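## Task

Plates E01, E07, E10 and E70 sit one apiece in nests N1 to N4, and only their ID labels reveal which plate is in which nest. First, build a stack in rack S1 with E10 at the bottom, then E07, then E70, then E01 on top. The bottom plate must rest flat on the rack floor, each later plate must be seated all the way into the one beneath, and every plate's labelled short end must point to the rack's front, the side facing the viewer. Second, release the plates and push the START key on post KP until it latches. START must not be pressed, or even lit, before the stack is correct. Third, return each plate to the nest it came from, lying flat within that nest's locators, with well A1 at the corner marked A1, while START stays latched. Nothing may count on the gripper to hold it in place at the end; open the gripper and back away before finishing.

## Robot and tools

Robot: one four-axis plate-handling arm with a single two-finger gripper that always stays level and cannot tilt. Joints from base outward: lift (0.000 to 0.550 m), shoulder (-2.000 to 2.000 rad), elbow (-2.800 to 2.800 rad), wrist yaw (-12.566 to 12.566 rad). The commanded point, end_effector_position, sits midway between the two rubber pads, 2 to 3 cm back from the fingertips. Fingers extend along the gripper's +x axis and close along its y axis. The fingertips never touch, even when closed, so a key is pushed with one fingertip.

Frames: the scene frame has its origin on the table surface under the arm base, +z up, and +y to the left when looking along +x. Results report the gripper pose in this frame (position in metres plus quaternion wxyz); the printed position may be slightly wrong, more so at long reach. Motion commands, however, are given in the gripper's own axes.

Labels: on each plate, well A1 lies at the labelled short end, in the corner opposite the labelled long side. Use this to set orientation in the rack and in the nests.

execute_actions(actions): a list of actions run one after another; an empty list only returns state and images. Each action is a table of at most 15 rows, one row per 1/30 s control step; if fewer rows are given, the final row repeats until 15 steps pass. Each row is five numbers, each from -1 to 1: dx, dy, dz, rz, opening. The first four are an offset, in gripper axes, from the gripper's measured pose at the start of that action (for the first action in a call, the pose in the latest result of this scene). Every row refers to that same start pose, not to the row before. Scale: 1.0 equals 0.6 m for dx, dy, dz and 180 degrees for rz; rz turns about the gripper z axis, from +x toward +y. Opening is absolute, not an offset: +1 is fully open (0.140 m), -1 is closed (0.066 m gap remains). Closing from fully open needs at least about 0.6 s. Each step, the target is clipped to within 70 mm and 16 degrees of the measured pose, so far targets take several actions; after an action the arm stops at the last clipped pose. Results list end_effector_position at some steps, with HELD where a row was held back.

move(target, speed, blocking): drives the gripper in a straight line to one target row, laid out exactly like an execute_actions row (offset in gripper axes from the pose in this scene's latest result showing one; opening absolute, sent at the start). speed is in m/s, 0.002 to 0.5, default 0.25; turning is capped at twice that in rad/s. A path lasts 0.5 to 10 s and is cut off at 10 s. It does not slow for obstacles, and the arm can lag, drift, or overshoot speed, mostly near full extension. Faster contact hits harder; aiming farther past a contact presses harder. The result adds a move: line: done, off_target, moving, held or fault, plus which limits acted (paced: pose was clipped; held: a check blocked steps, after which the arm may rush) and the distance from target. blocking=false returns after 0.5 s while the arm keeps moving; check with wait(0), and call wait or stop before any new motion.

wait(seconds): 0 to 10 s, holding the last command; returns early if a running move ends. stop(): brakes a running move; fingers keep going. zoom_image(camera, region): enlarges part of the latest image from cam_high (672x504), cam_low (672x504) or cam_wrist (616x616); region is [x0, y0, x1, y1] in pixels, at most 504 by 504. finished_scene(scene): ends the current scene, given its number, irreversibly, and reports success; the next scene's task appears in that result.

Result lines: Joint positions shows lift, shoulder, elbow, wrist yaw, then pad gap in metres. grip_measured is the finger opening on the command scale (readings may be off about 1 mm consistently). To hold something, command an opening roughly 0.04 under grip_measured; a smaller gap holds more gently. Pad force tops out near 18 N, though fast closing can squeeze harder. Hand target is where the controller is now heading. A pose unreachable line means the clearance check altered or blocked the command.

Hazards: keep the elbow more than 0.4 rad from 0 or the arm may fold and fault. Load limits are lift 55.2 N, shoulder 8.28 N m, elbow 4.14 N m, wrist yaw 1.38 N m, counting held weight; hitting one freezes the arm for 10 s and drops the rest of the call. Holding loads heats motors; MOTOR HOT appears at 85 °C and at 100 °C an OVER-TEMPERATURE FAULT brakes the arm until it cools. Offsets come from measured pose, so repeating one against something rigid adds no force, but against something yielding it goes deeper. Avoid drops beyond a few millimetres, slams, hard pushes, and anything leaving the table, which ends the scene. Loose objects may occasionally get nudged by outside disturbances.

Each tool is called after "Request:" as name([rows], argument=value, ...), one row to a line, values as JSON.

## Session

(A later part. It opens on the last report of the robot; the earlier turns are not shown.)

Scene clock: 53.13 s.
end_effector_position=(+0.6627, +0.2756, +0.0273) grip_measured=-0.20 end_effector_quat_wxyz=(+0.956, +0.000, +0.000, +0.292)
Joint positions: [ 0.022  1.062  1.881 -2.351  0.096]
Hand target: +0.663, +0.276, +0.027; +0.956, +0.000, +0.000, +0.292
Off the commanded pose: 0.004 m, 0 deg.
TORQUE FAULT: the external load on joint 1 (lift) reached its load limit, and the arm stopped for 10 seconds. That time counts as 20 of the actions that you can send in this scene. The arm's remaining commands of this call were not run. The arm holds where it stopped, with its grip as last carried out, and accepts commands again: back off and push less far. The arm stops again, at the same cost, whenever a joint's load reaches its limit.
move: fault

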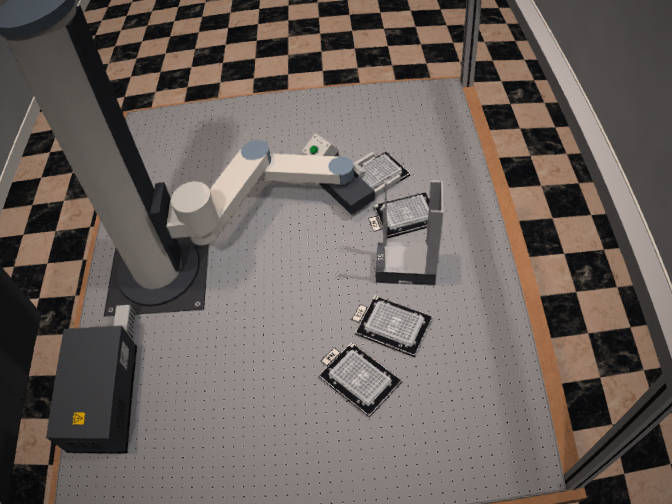

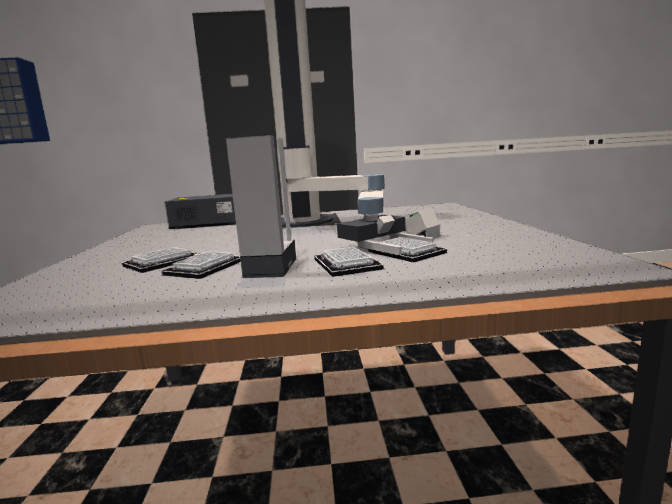

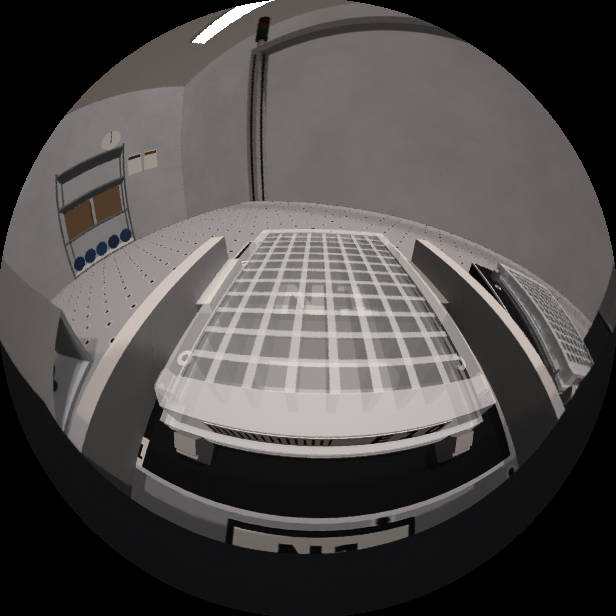

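Request:
move(target=[0,-0.0008,-0.359,0,-0.51], speed=0.2)

Request:
move(target=[0,0,-0.0085,0,-0.51], speed=0.01)

Request:
move(target=[0,0,0,0,0.1])

Request:
move(target=[-0.3,0,0,0,0.1])

Request:
move(target=[0.078,0.232,-0.072,0.115,0.1])

Scene clock: 246.60 s.
end_effector_position=(+0.7030, -0.0759, +0.1040) grip_measured=-0.47 end_effector_quat_wxyz=(+0.998, +0.000, +0.000, -0.065)
Joint positions: [ 0.099  0.501  1.711 -2.342  0.086]
Hand target: +0.703, -0.076, +0.104; +0.998, +0.000, +0.000, -0.065
Off the commanded pose: 0.000 m, 0 deg.
move: done

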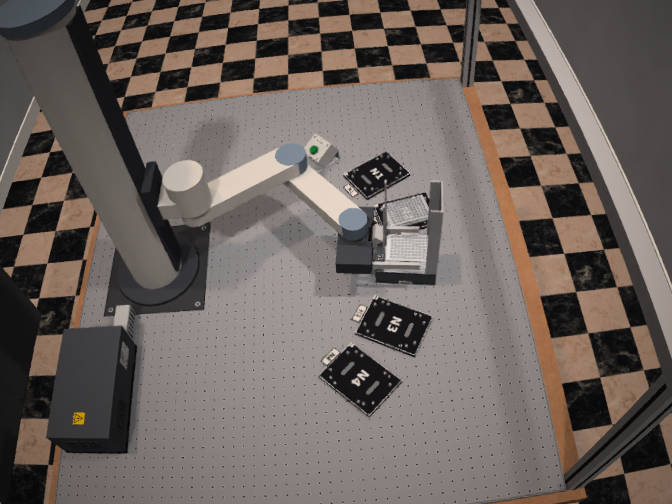

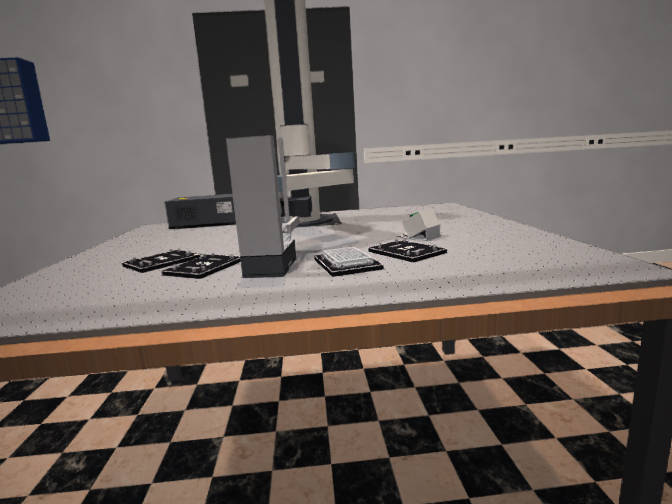

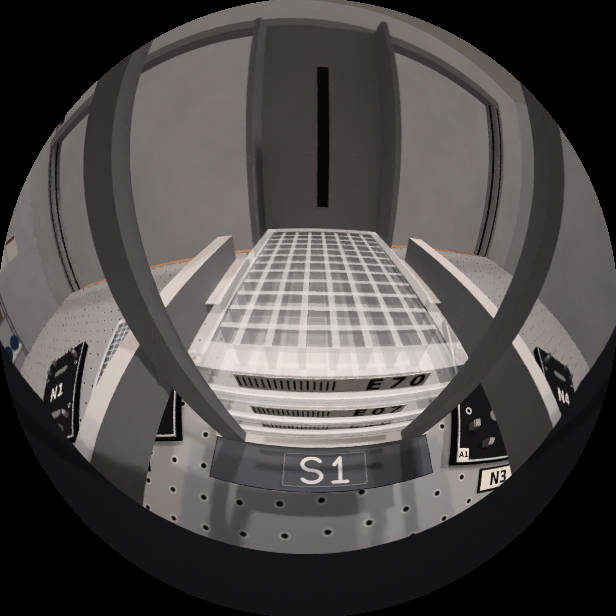

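Scene clock: 247.33 s.
end_effector_position=(+0.7030, -0.0759, +0.0989) grip_measured=-0.47 end_effector_quat_wxyz=(+0.998, +0.000, +0.000, -0.065)
Joint positions: [ 0.094  0.501  1.711 -2.342  0.086]
Hand target: +0.703, -0.076, +0.099; +0.998, +0.000, +0.000, -0.065
Off the commanded pose: 0.000 m, 0 deg.
move: done

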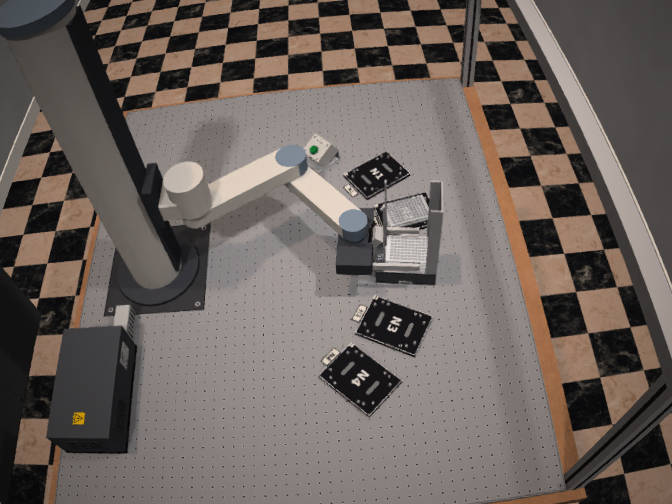

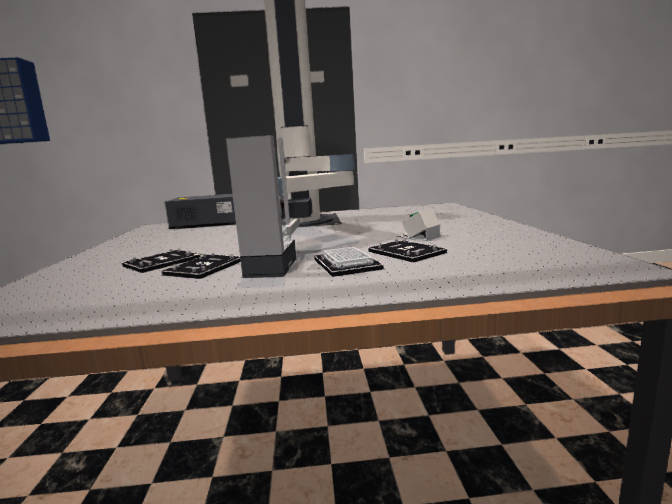

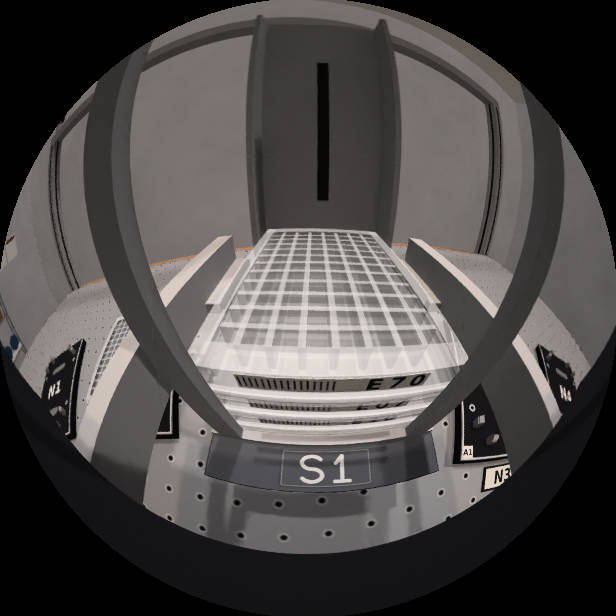

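Scene clock: 247.83 s.
end_effector_position=(+0.7030, -0.0759, +0.0989) grip_measured=+0.10 end_effector_quat_wxyz=(+0.998, +0.000, +0.000, -0.065)
Joint positions: [ 0.094  0.501  1.711 -2.342  0.107]
Hand target: +0.703, -0.076, +0.099; +0.998, +0.000, +0.000, -0.065
Off the commanded pose: 0.000 m, 0 deg.
move: done

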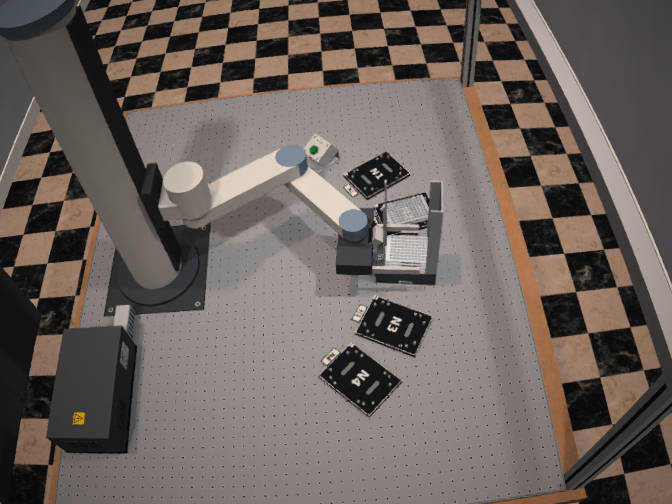

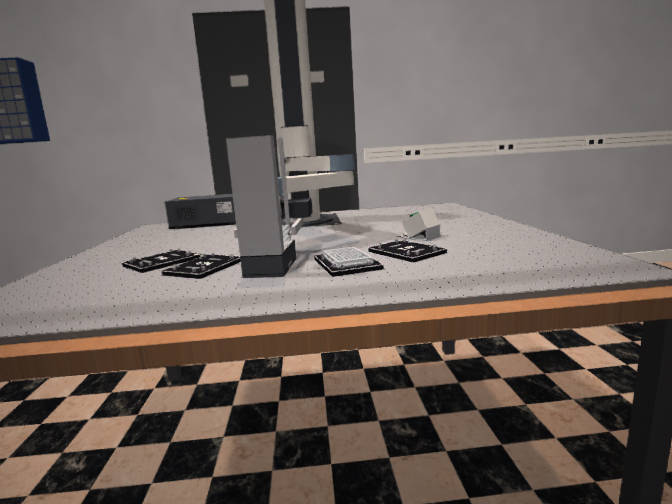

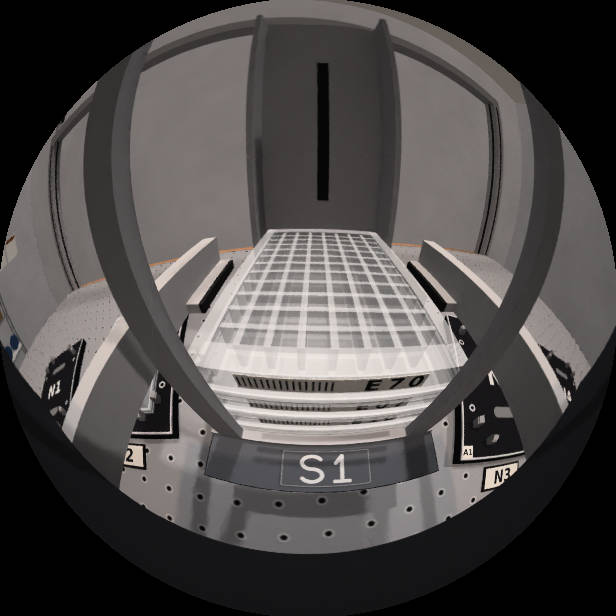

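Scene clock: 248.97 s.
end_effector_position=(+0.5245, -0.0526, +0.0989) grip_measured=+0.10 end_effector_quat_wxyz=(+0.998, +0.000, +0.000, -0.065)
Joint positions: [ 0.094  0.82   0.833 -1.783  0.107]
Hand target: +0.525, -0.053, +0.099; +0.998, +0.000, +0.000, -0.065
Off the commanded pose: 0.000 m, 0 deg.
move: done

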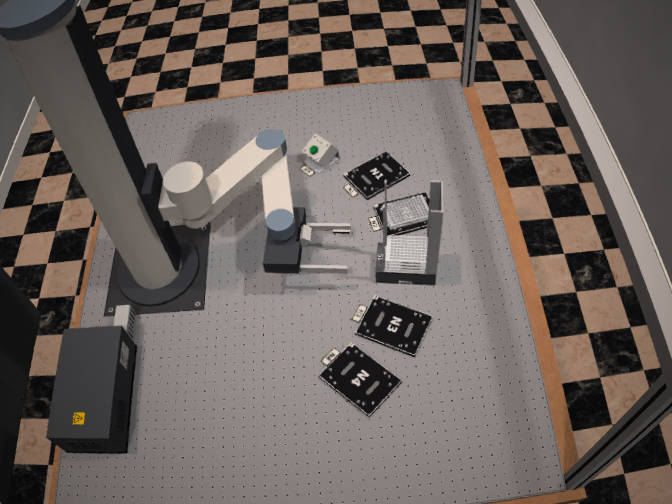

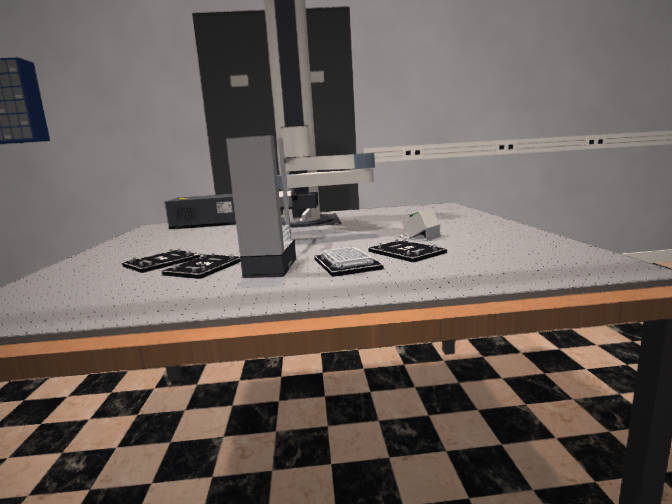

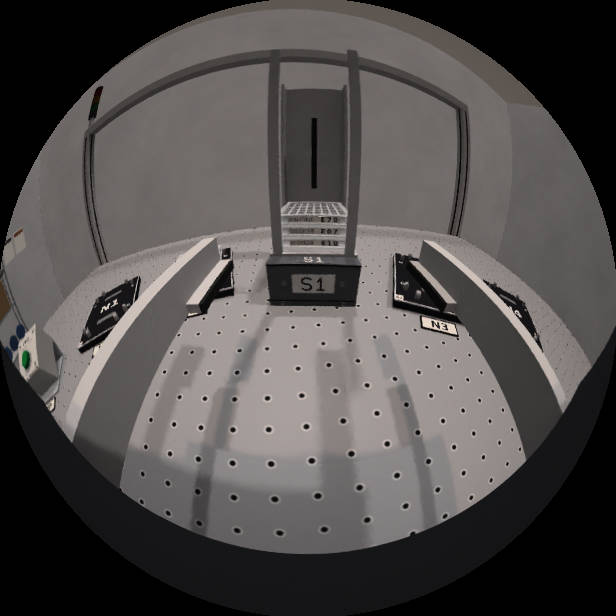

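Scene clock: 250.03 s.
end_effector_position=(+0.5890, +0.0795, +0.0556) grip_measured=+0.10 end_effector_quat_wxyz=(+0.993, +0.000, +0.000, +0.116)
Joint positions: [ 0.051  1.052  1.136 -1.955  0.107]
Hand target: +0.589, +0.079, +0.056; +0.993, +0.000, +0.000, +0.116
Off the commanded pose: 0.000 m, 0 deg.
move: done

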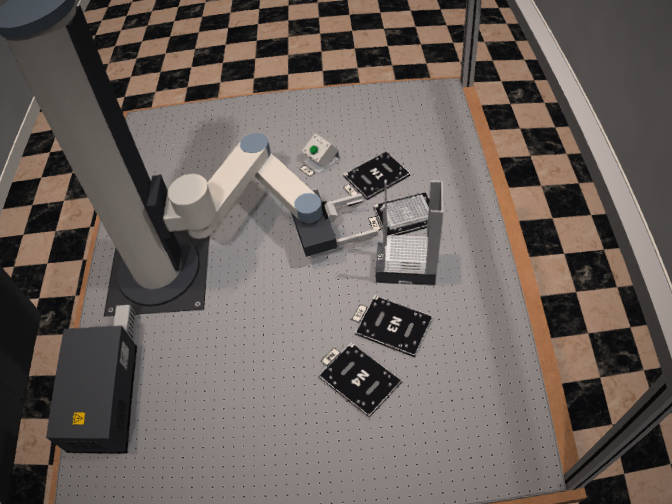

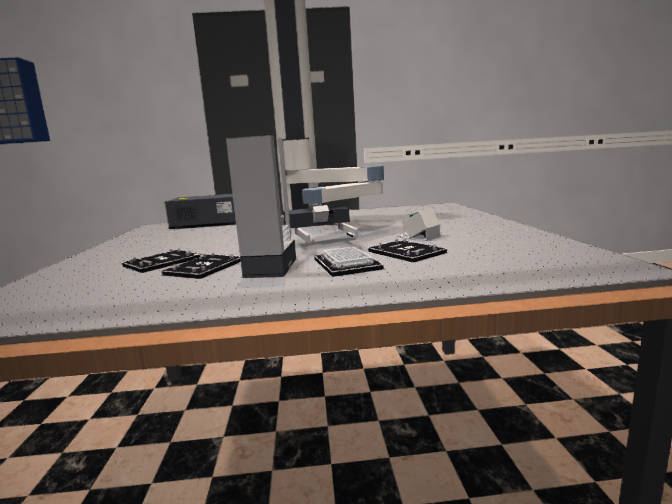

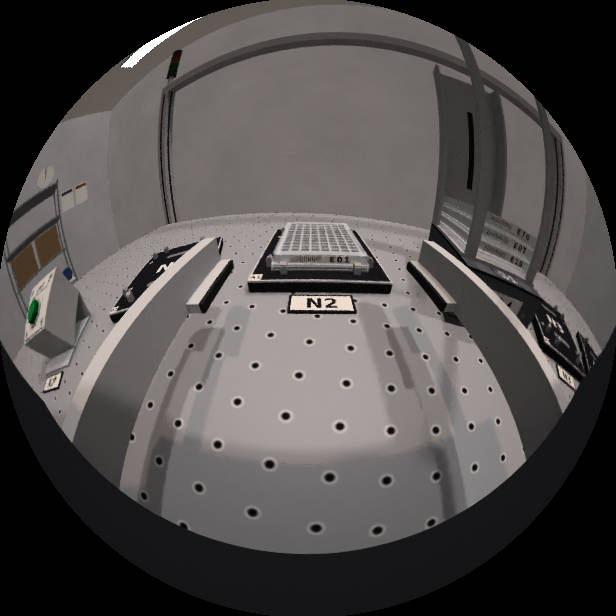

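Request:
move(target=[0.208,-0.004,-0.0205,0.01,0.1], speed=0.15)

Request:
move(target=[0,0,-0.0207,0,0.1], speed=0.03)

Request:
zoom_image(camera="cam_wrist", region=[150, 220, 490, 480])

Scene clock: 256.93 s.
end_effector_position=(+0.7110, +0.1059, +0.0433) grip_measured=+0.10 end_effector_quat_wxyz=(+0.991, +0.000, +0.000, +0.132)
Joint positions: [ 0.038  0.785  1.792 -2.313  0.107]
Hand target: +0.711, +0.106, +0.043; +0.991, +0.000, +0.000, +0.131
Off the commanded pose: 0.000 m, 0 deg.
move: done

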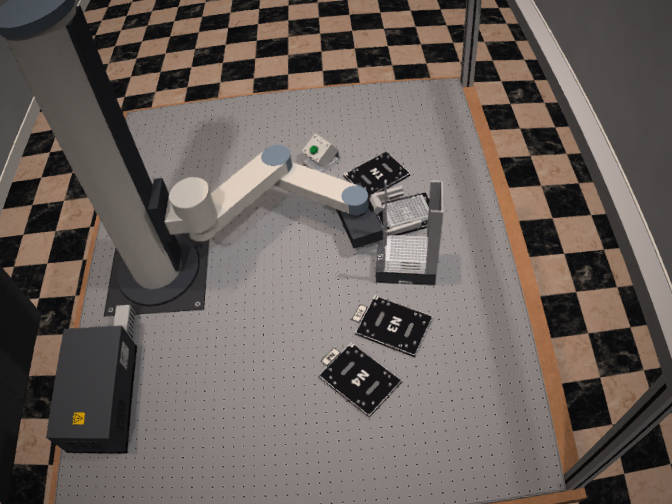

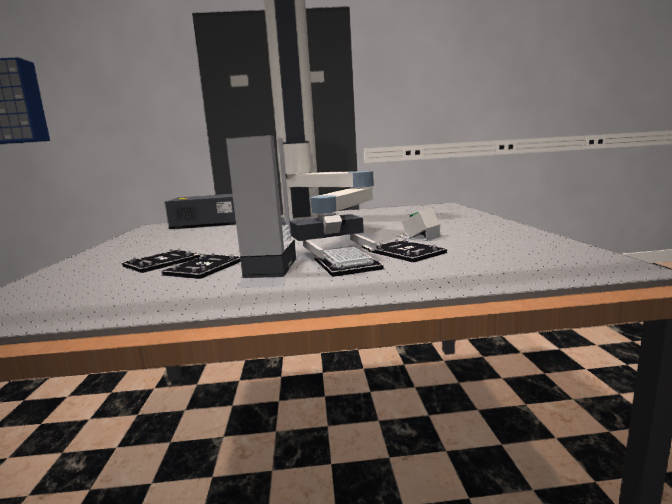

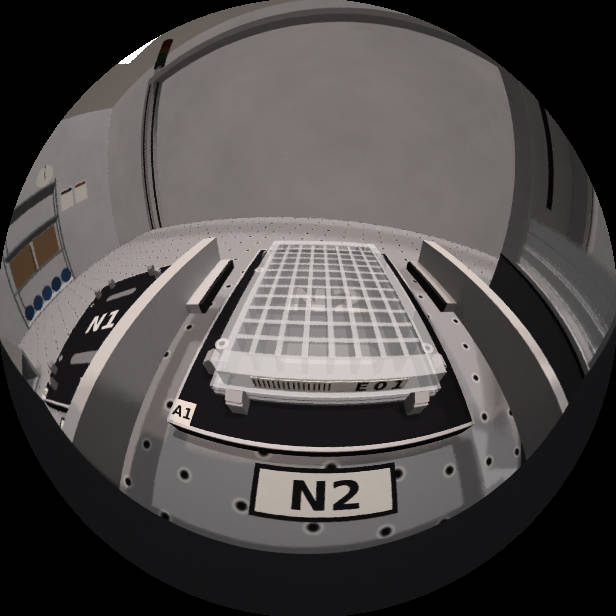

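Scene clock: 257.63 s.
end_effector_position=(+0.7110, +0.1059, +0.0309) grip_measured=+0.10 end_effector_quat_wxyz=(+0.991, +0.000, +0.000, +0.132)
Joint positions: [ 0.026  0.785  1.792 -2.313  0.107]
Hand target: +0.711, +0.106, +0.031; +0.991, +0.000, +0.000, +0.132
Off the commanded pose: 0.000 m, 0 deg.
move: done

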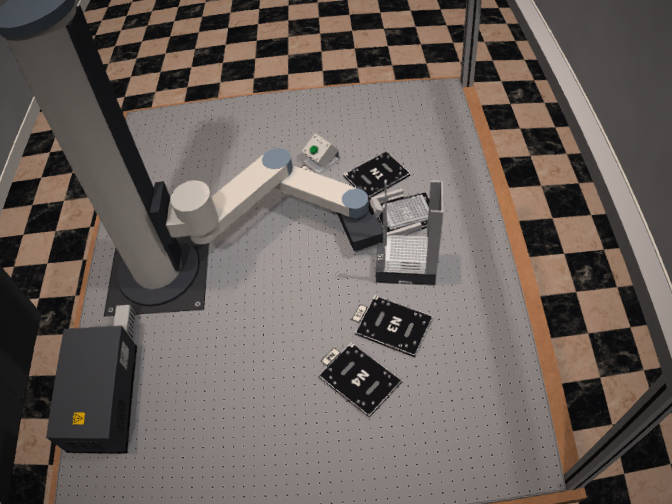

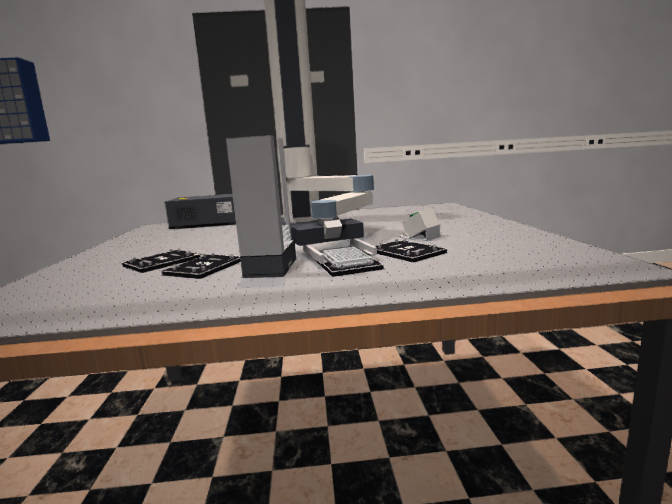

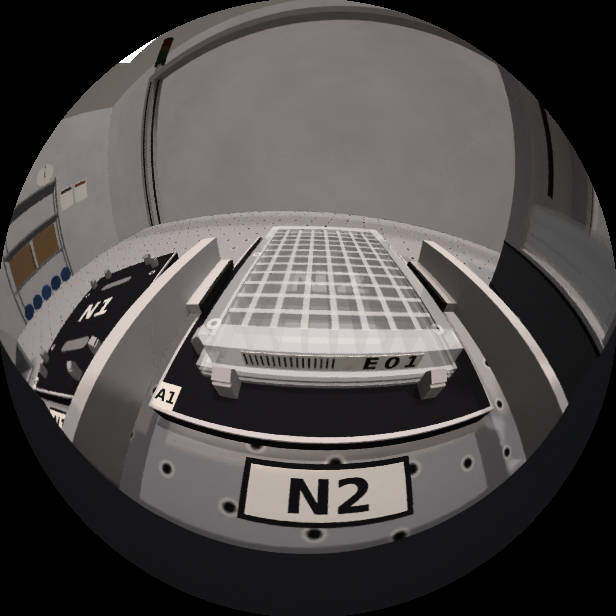

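Region (150, 220, 490, 480) of cam_wrist's 616x616 image, scaled by 1.482, with more detail than that image has; it fills the top 385 rows of this view, and the rest is white.

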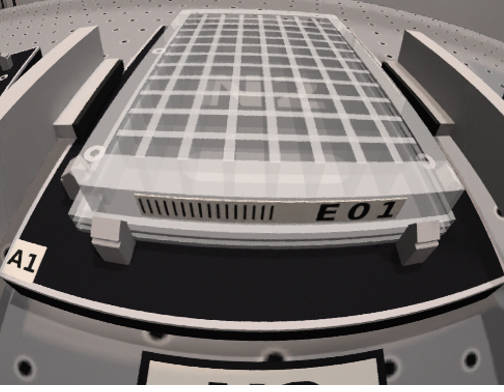

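Request:
move(target=[0.012,-0.002,0,-0.004,-0.35], speed=0.02)

Request:
move(target=[0,0,0,0,-0.51])

Request:
zoom_image(camera="cam_wrist", region=[150, 220, 490, 480])

Request:
move(target=[0,0,0.51,0,-0.51])

Scene clock: 264.50 s.
end_effector_position=(+0.7182, +0.1067, +0.0309) grip_measured=-0.35 end_effector_quat_wxyz=(+0.992, +0.000, +0.000, +0.126)
Joint positions: [ 0.026  0.768  1.837 -2.353  0.09 ]
Hand target: +0.718, +0.107, +0.031; +0.992, +0.000, +0.000, +0.125
Off the commanded pose: 0.000 m, 0 deg.
move: done

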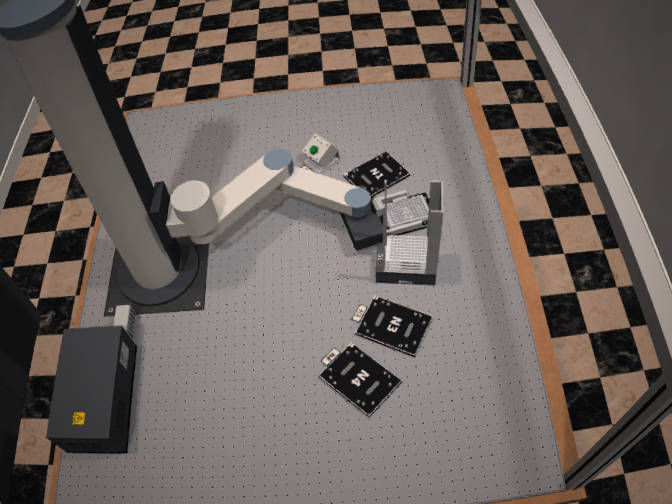

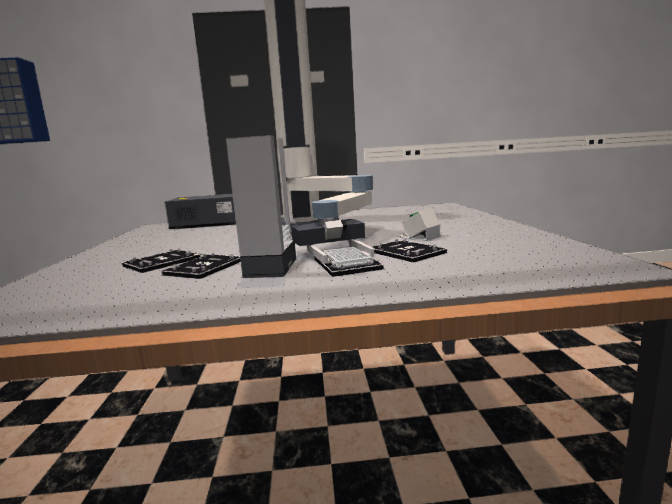

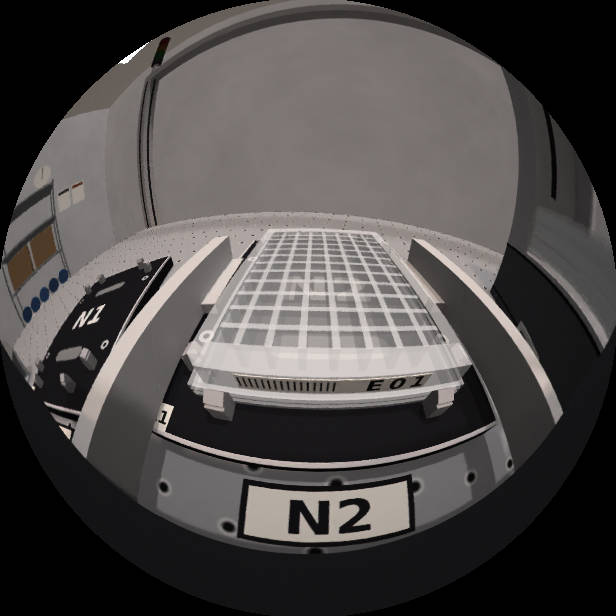

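Scene clock: 265.00 s.
end_effector_position=(+0.7182, +0.1064, +0.0309) grip_measured=-0.47 end_effector_quat_wxyz=(+0.992, +0.000, +0.000, +0.125)
Joint positions: [ 0.026  0.768  1.836 -2.354  0.086]
Hand target: +0.718, +0.107, +0.031; +0.992, +0.000, +0.000, +0.126
Off the commanded pose: 0.000 m, 0 deg.
move: done

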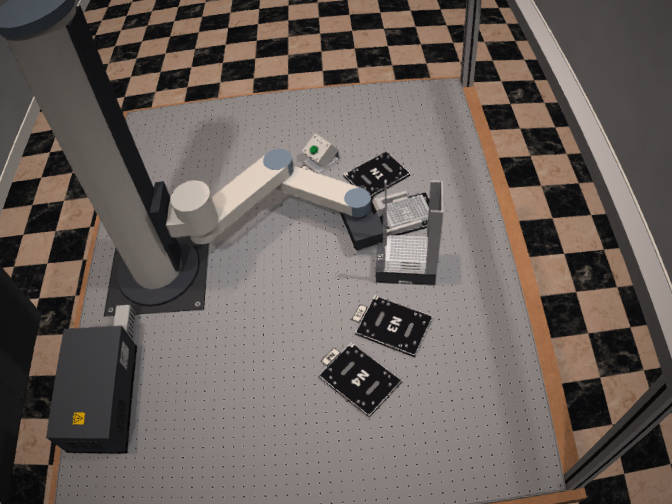

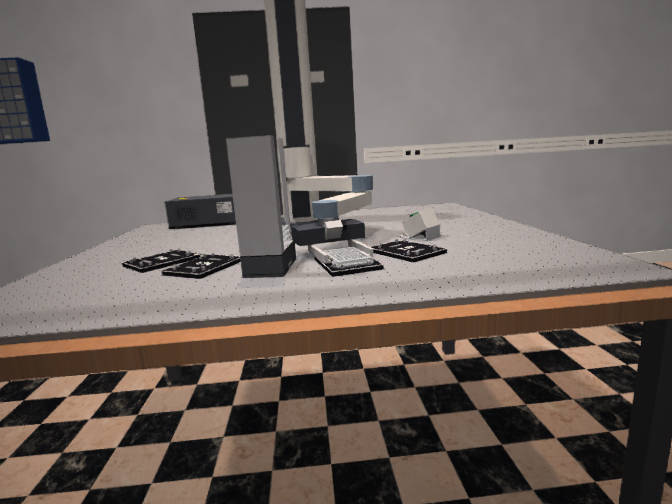

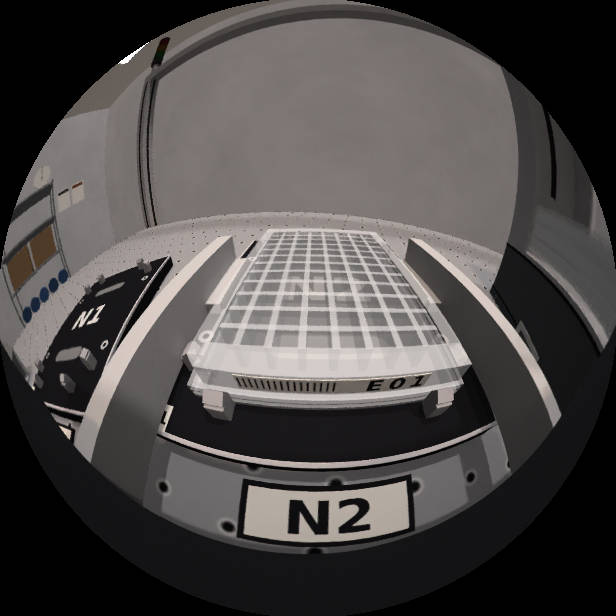

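Region (150, 220, 490, 480) of cam_wrist's 616x616 image, scaled by 1.482, with more detail than that image has; it fills the top 385 rows of this view, and the rest is white.

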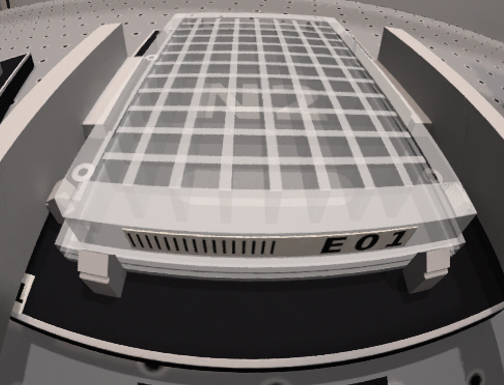

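Scene clock: 266.63 s.
end_effector_position=(+0.7182, +0.1064, +0.3369) grip_measured=-0.47 end_effector_quat_wxyz=(+0.992, +0.000, +0.000, +0.125)
Joint positions: [ 0.332  0.768  1.836 -2.354  0.086]
Hand target: +0.718, +0.106, +0.337; +0.992, +0.000, +0.000, +0.125
Off the commanded pose: 0.000 m, 0 deg.
move: done

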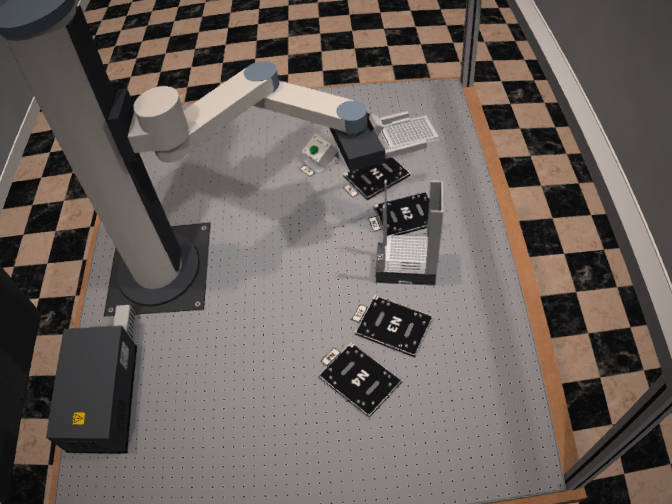

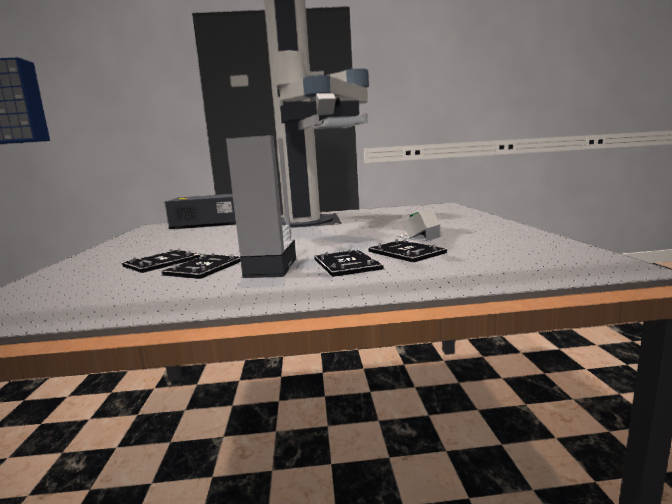

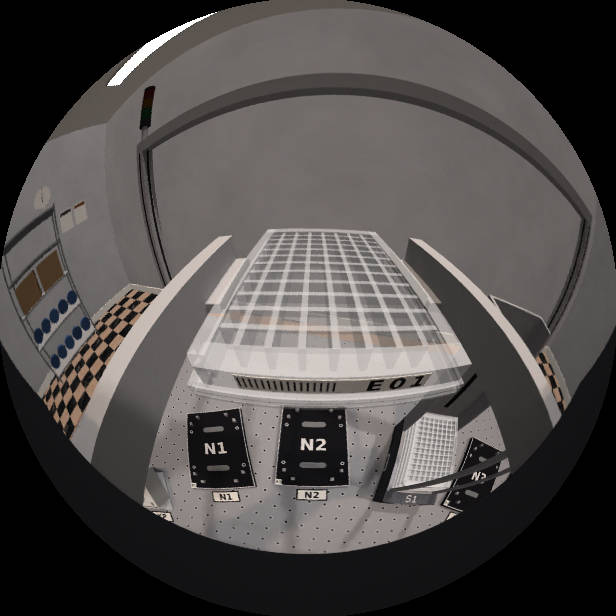

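Request:
execute_actions(actions=[])

Request:
move(target=[-0.0989,-0.2877,0,-0.121,-0.51])

Request:
move(target=[0,0,-0.048,0,-0.51], speed=0.02)

Scene clock: 285.13 s.
end_effector_position=(+0.7182, +0.1064, +0.3369) grip_measured=-0.47 end_effector_quat_wxyz=(+0.992, +0.000, +0.000, +0.125)
Joint positions: [ 0.332  0.768  1.836 -2.354  0.086]
Hand target: +0.718, +0.106, +0.337; +0.992, +0.000, +0.000, +0.125
Off the commanded pose: 0.000 m, 0 deg.

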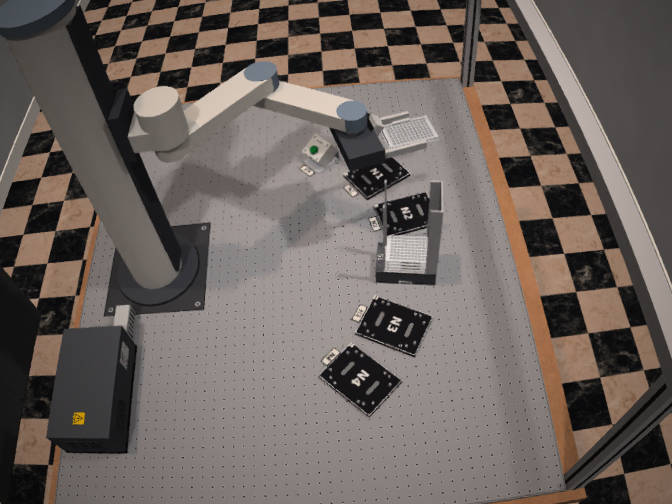

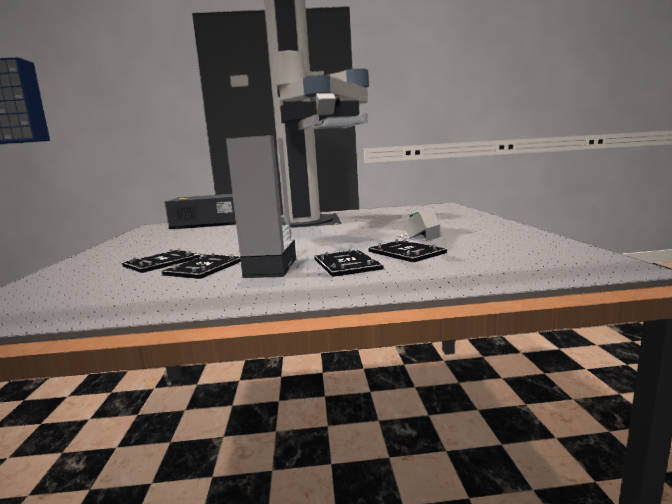

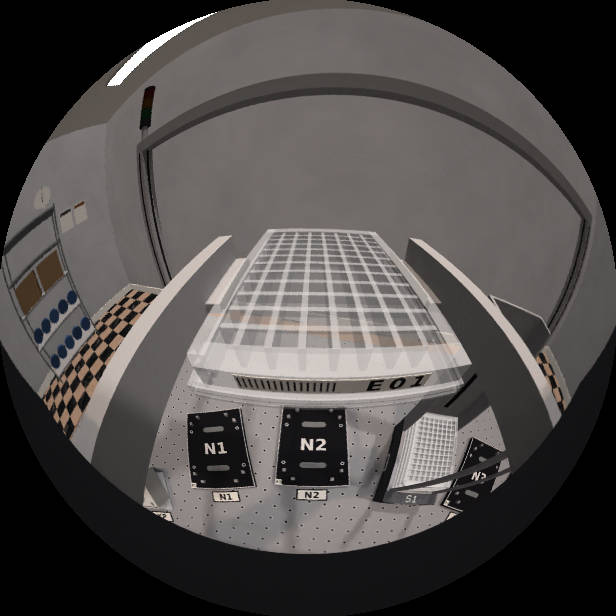

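Scene clock: 286.27 s.
end_effector_position=(+0.7034, -0.0757, +0.3369) grip_measured=-0.47 end_effector_quat_wxyz=(+0.998, +0.000, +0.000, -0.065)
Joint positions: [ 0.332  0.501  1.713 -2.345  0.086]
Hand target: +0.703, -0.075, +0.337; +0.998, +0.000, +0.000, -0.065
Off the commanded pose: 0.000 m, 0 deg.
move: done

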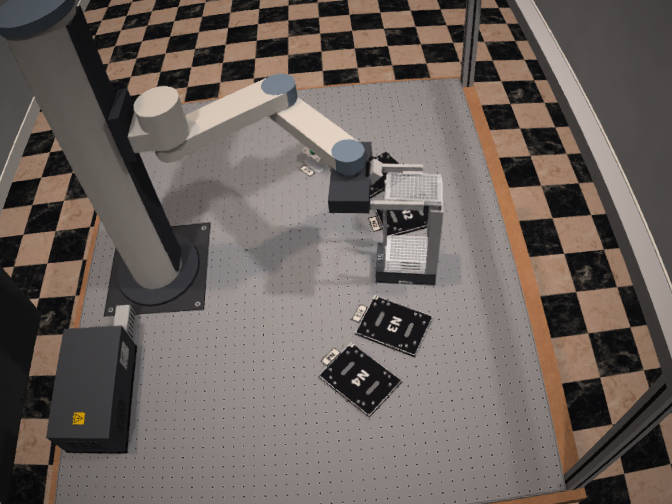

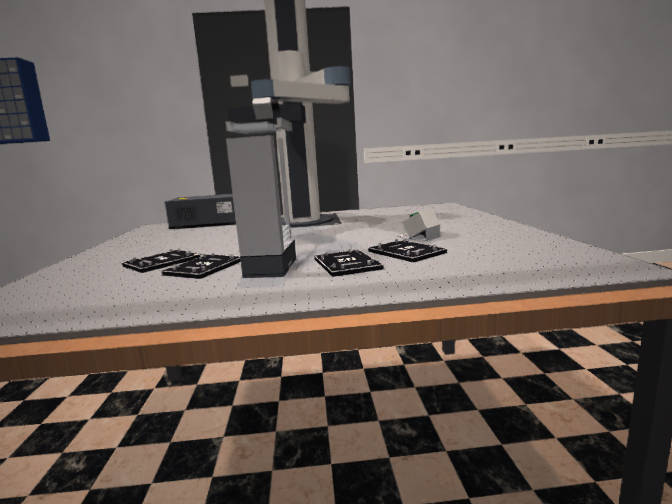

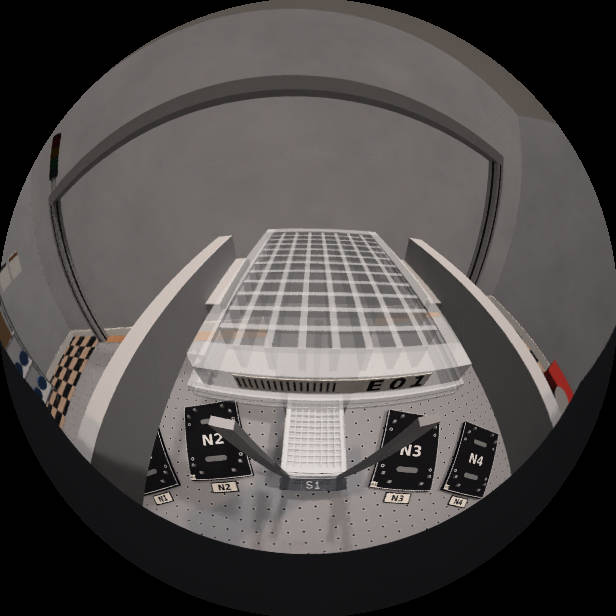

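Scene clock: 287.93 s.
end_effector_position=(+0.7034, -0.0757, +0.3081) grip_measured=-0.47 end_effector_quat_wxyz=(+0.998, +0.000, +0.000, -0.065)
Joint positions: [ 0.303  0.501  1.713 -2.345  0.086]
Hand target: +0.703, -0.076, +0.308; +0.998, +0.000, +0.000, -0.065
Off the commanded pose: 0.000 m, 0 deg.
move: done

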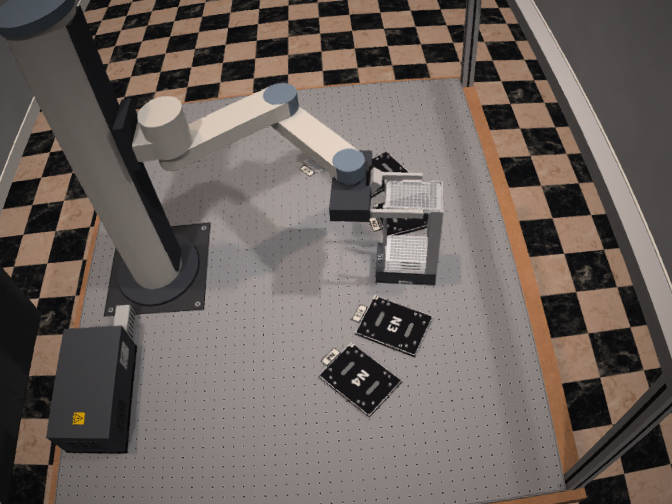

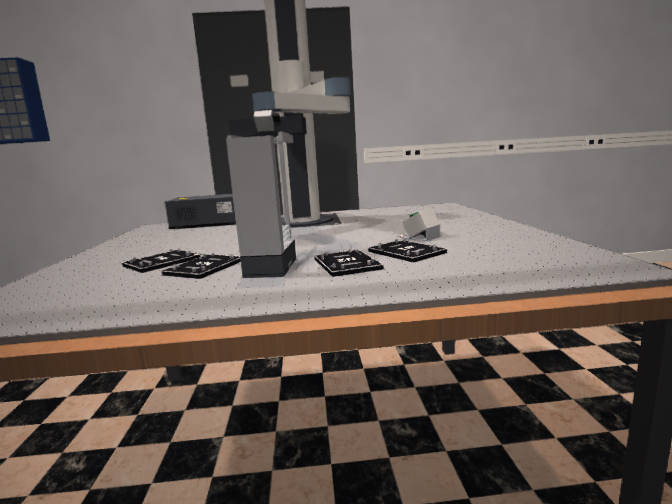

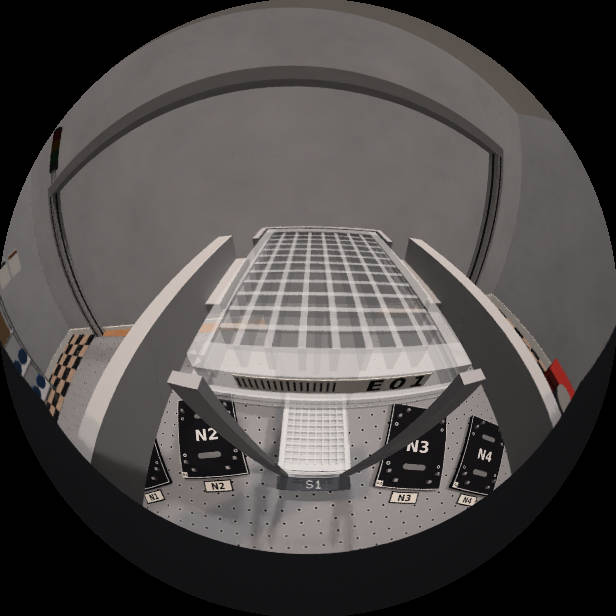

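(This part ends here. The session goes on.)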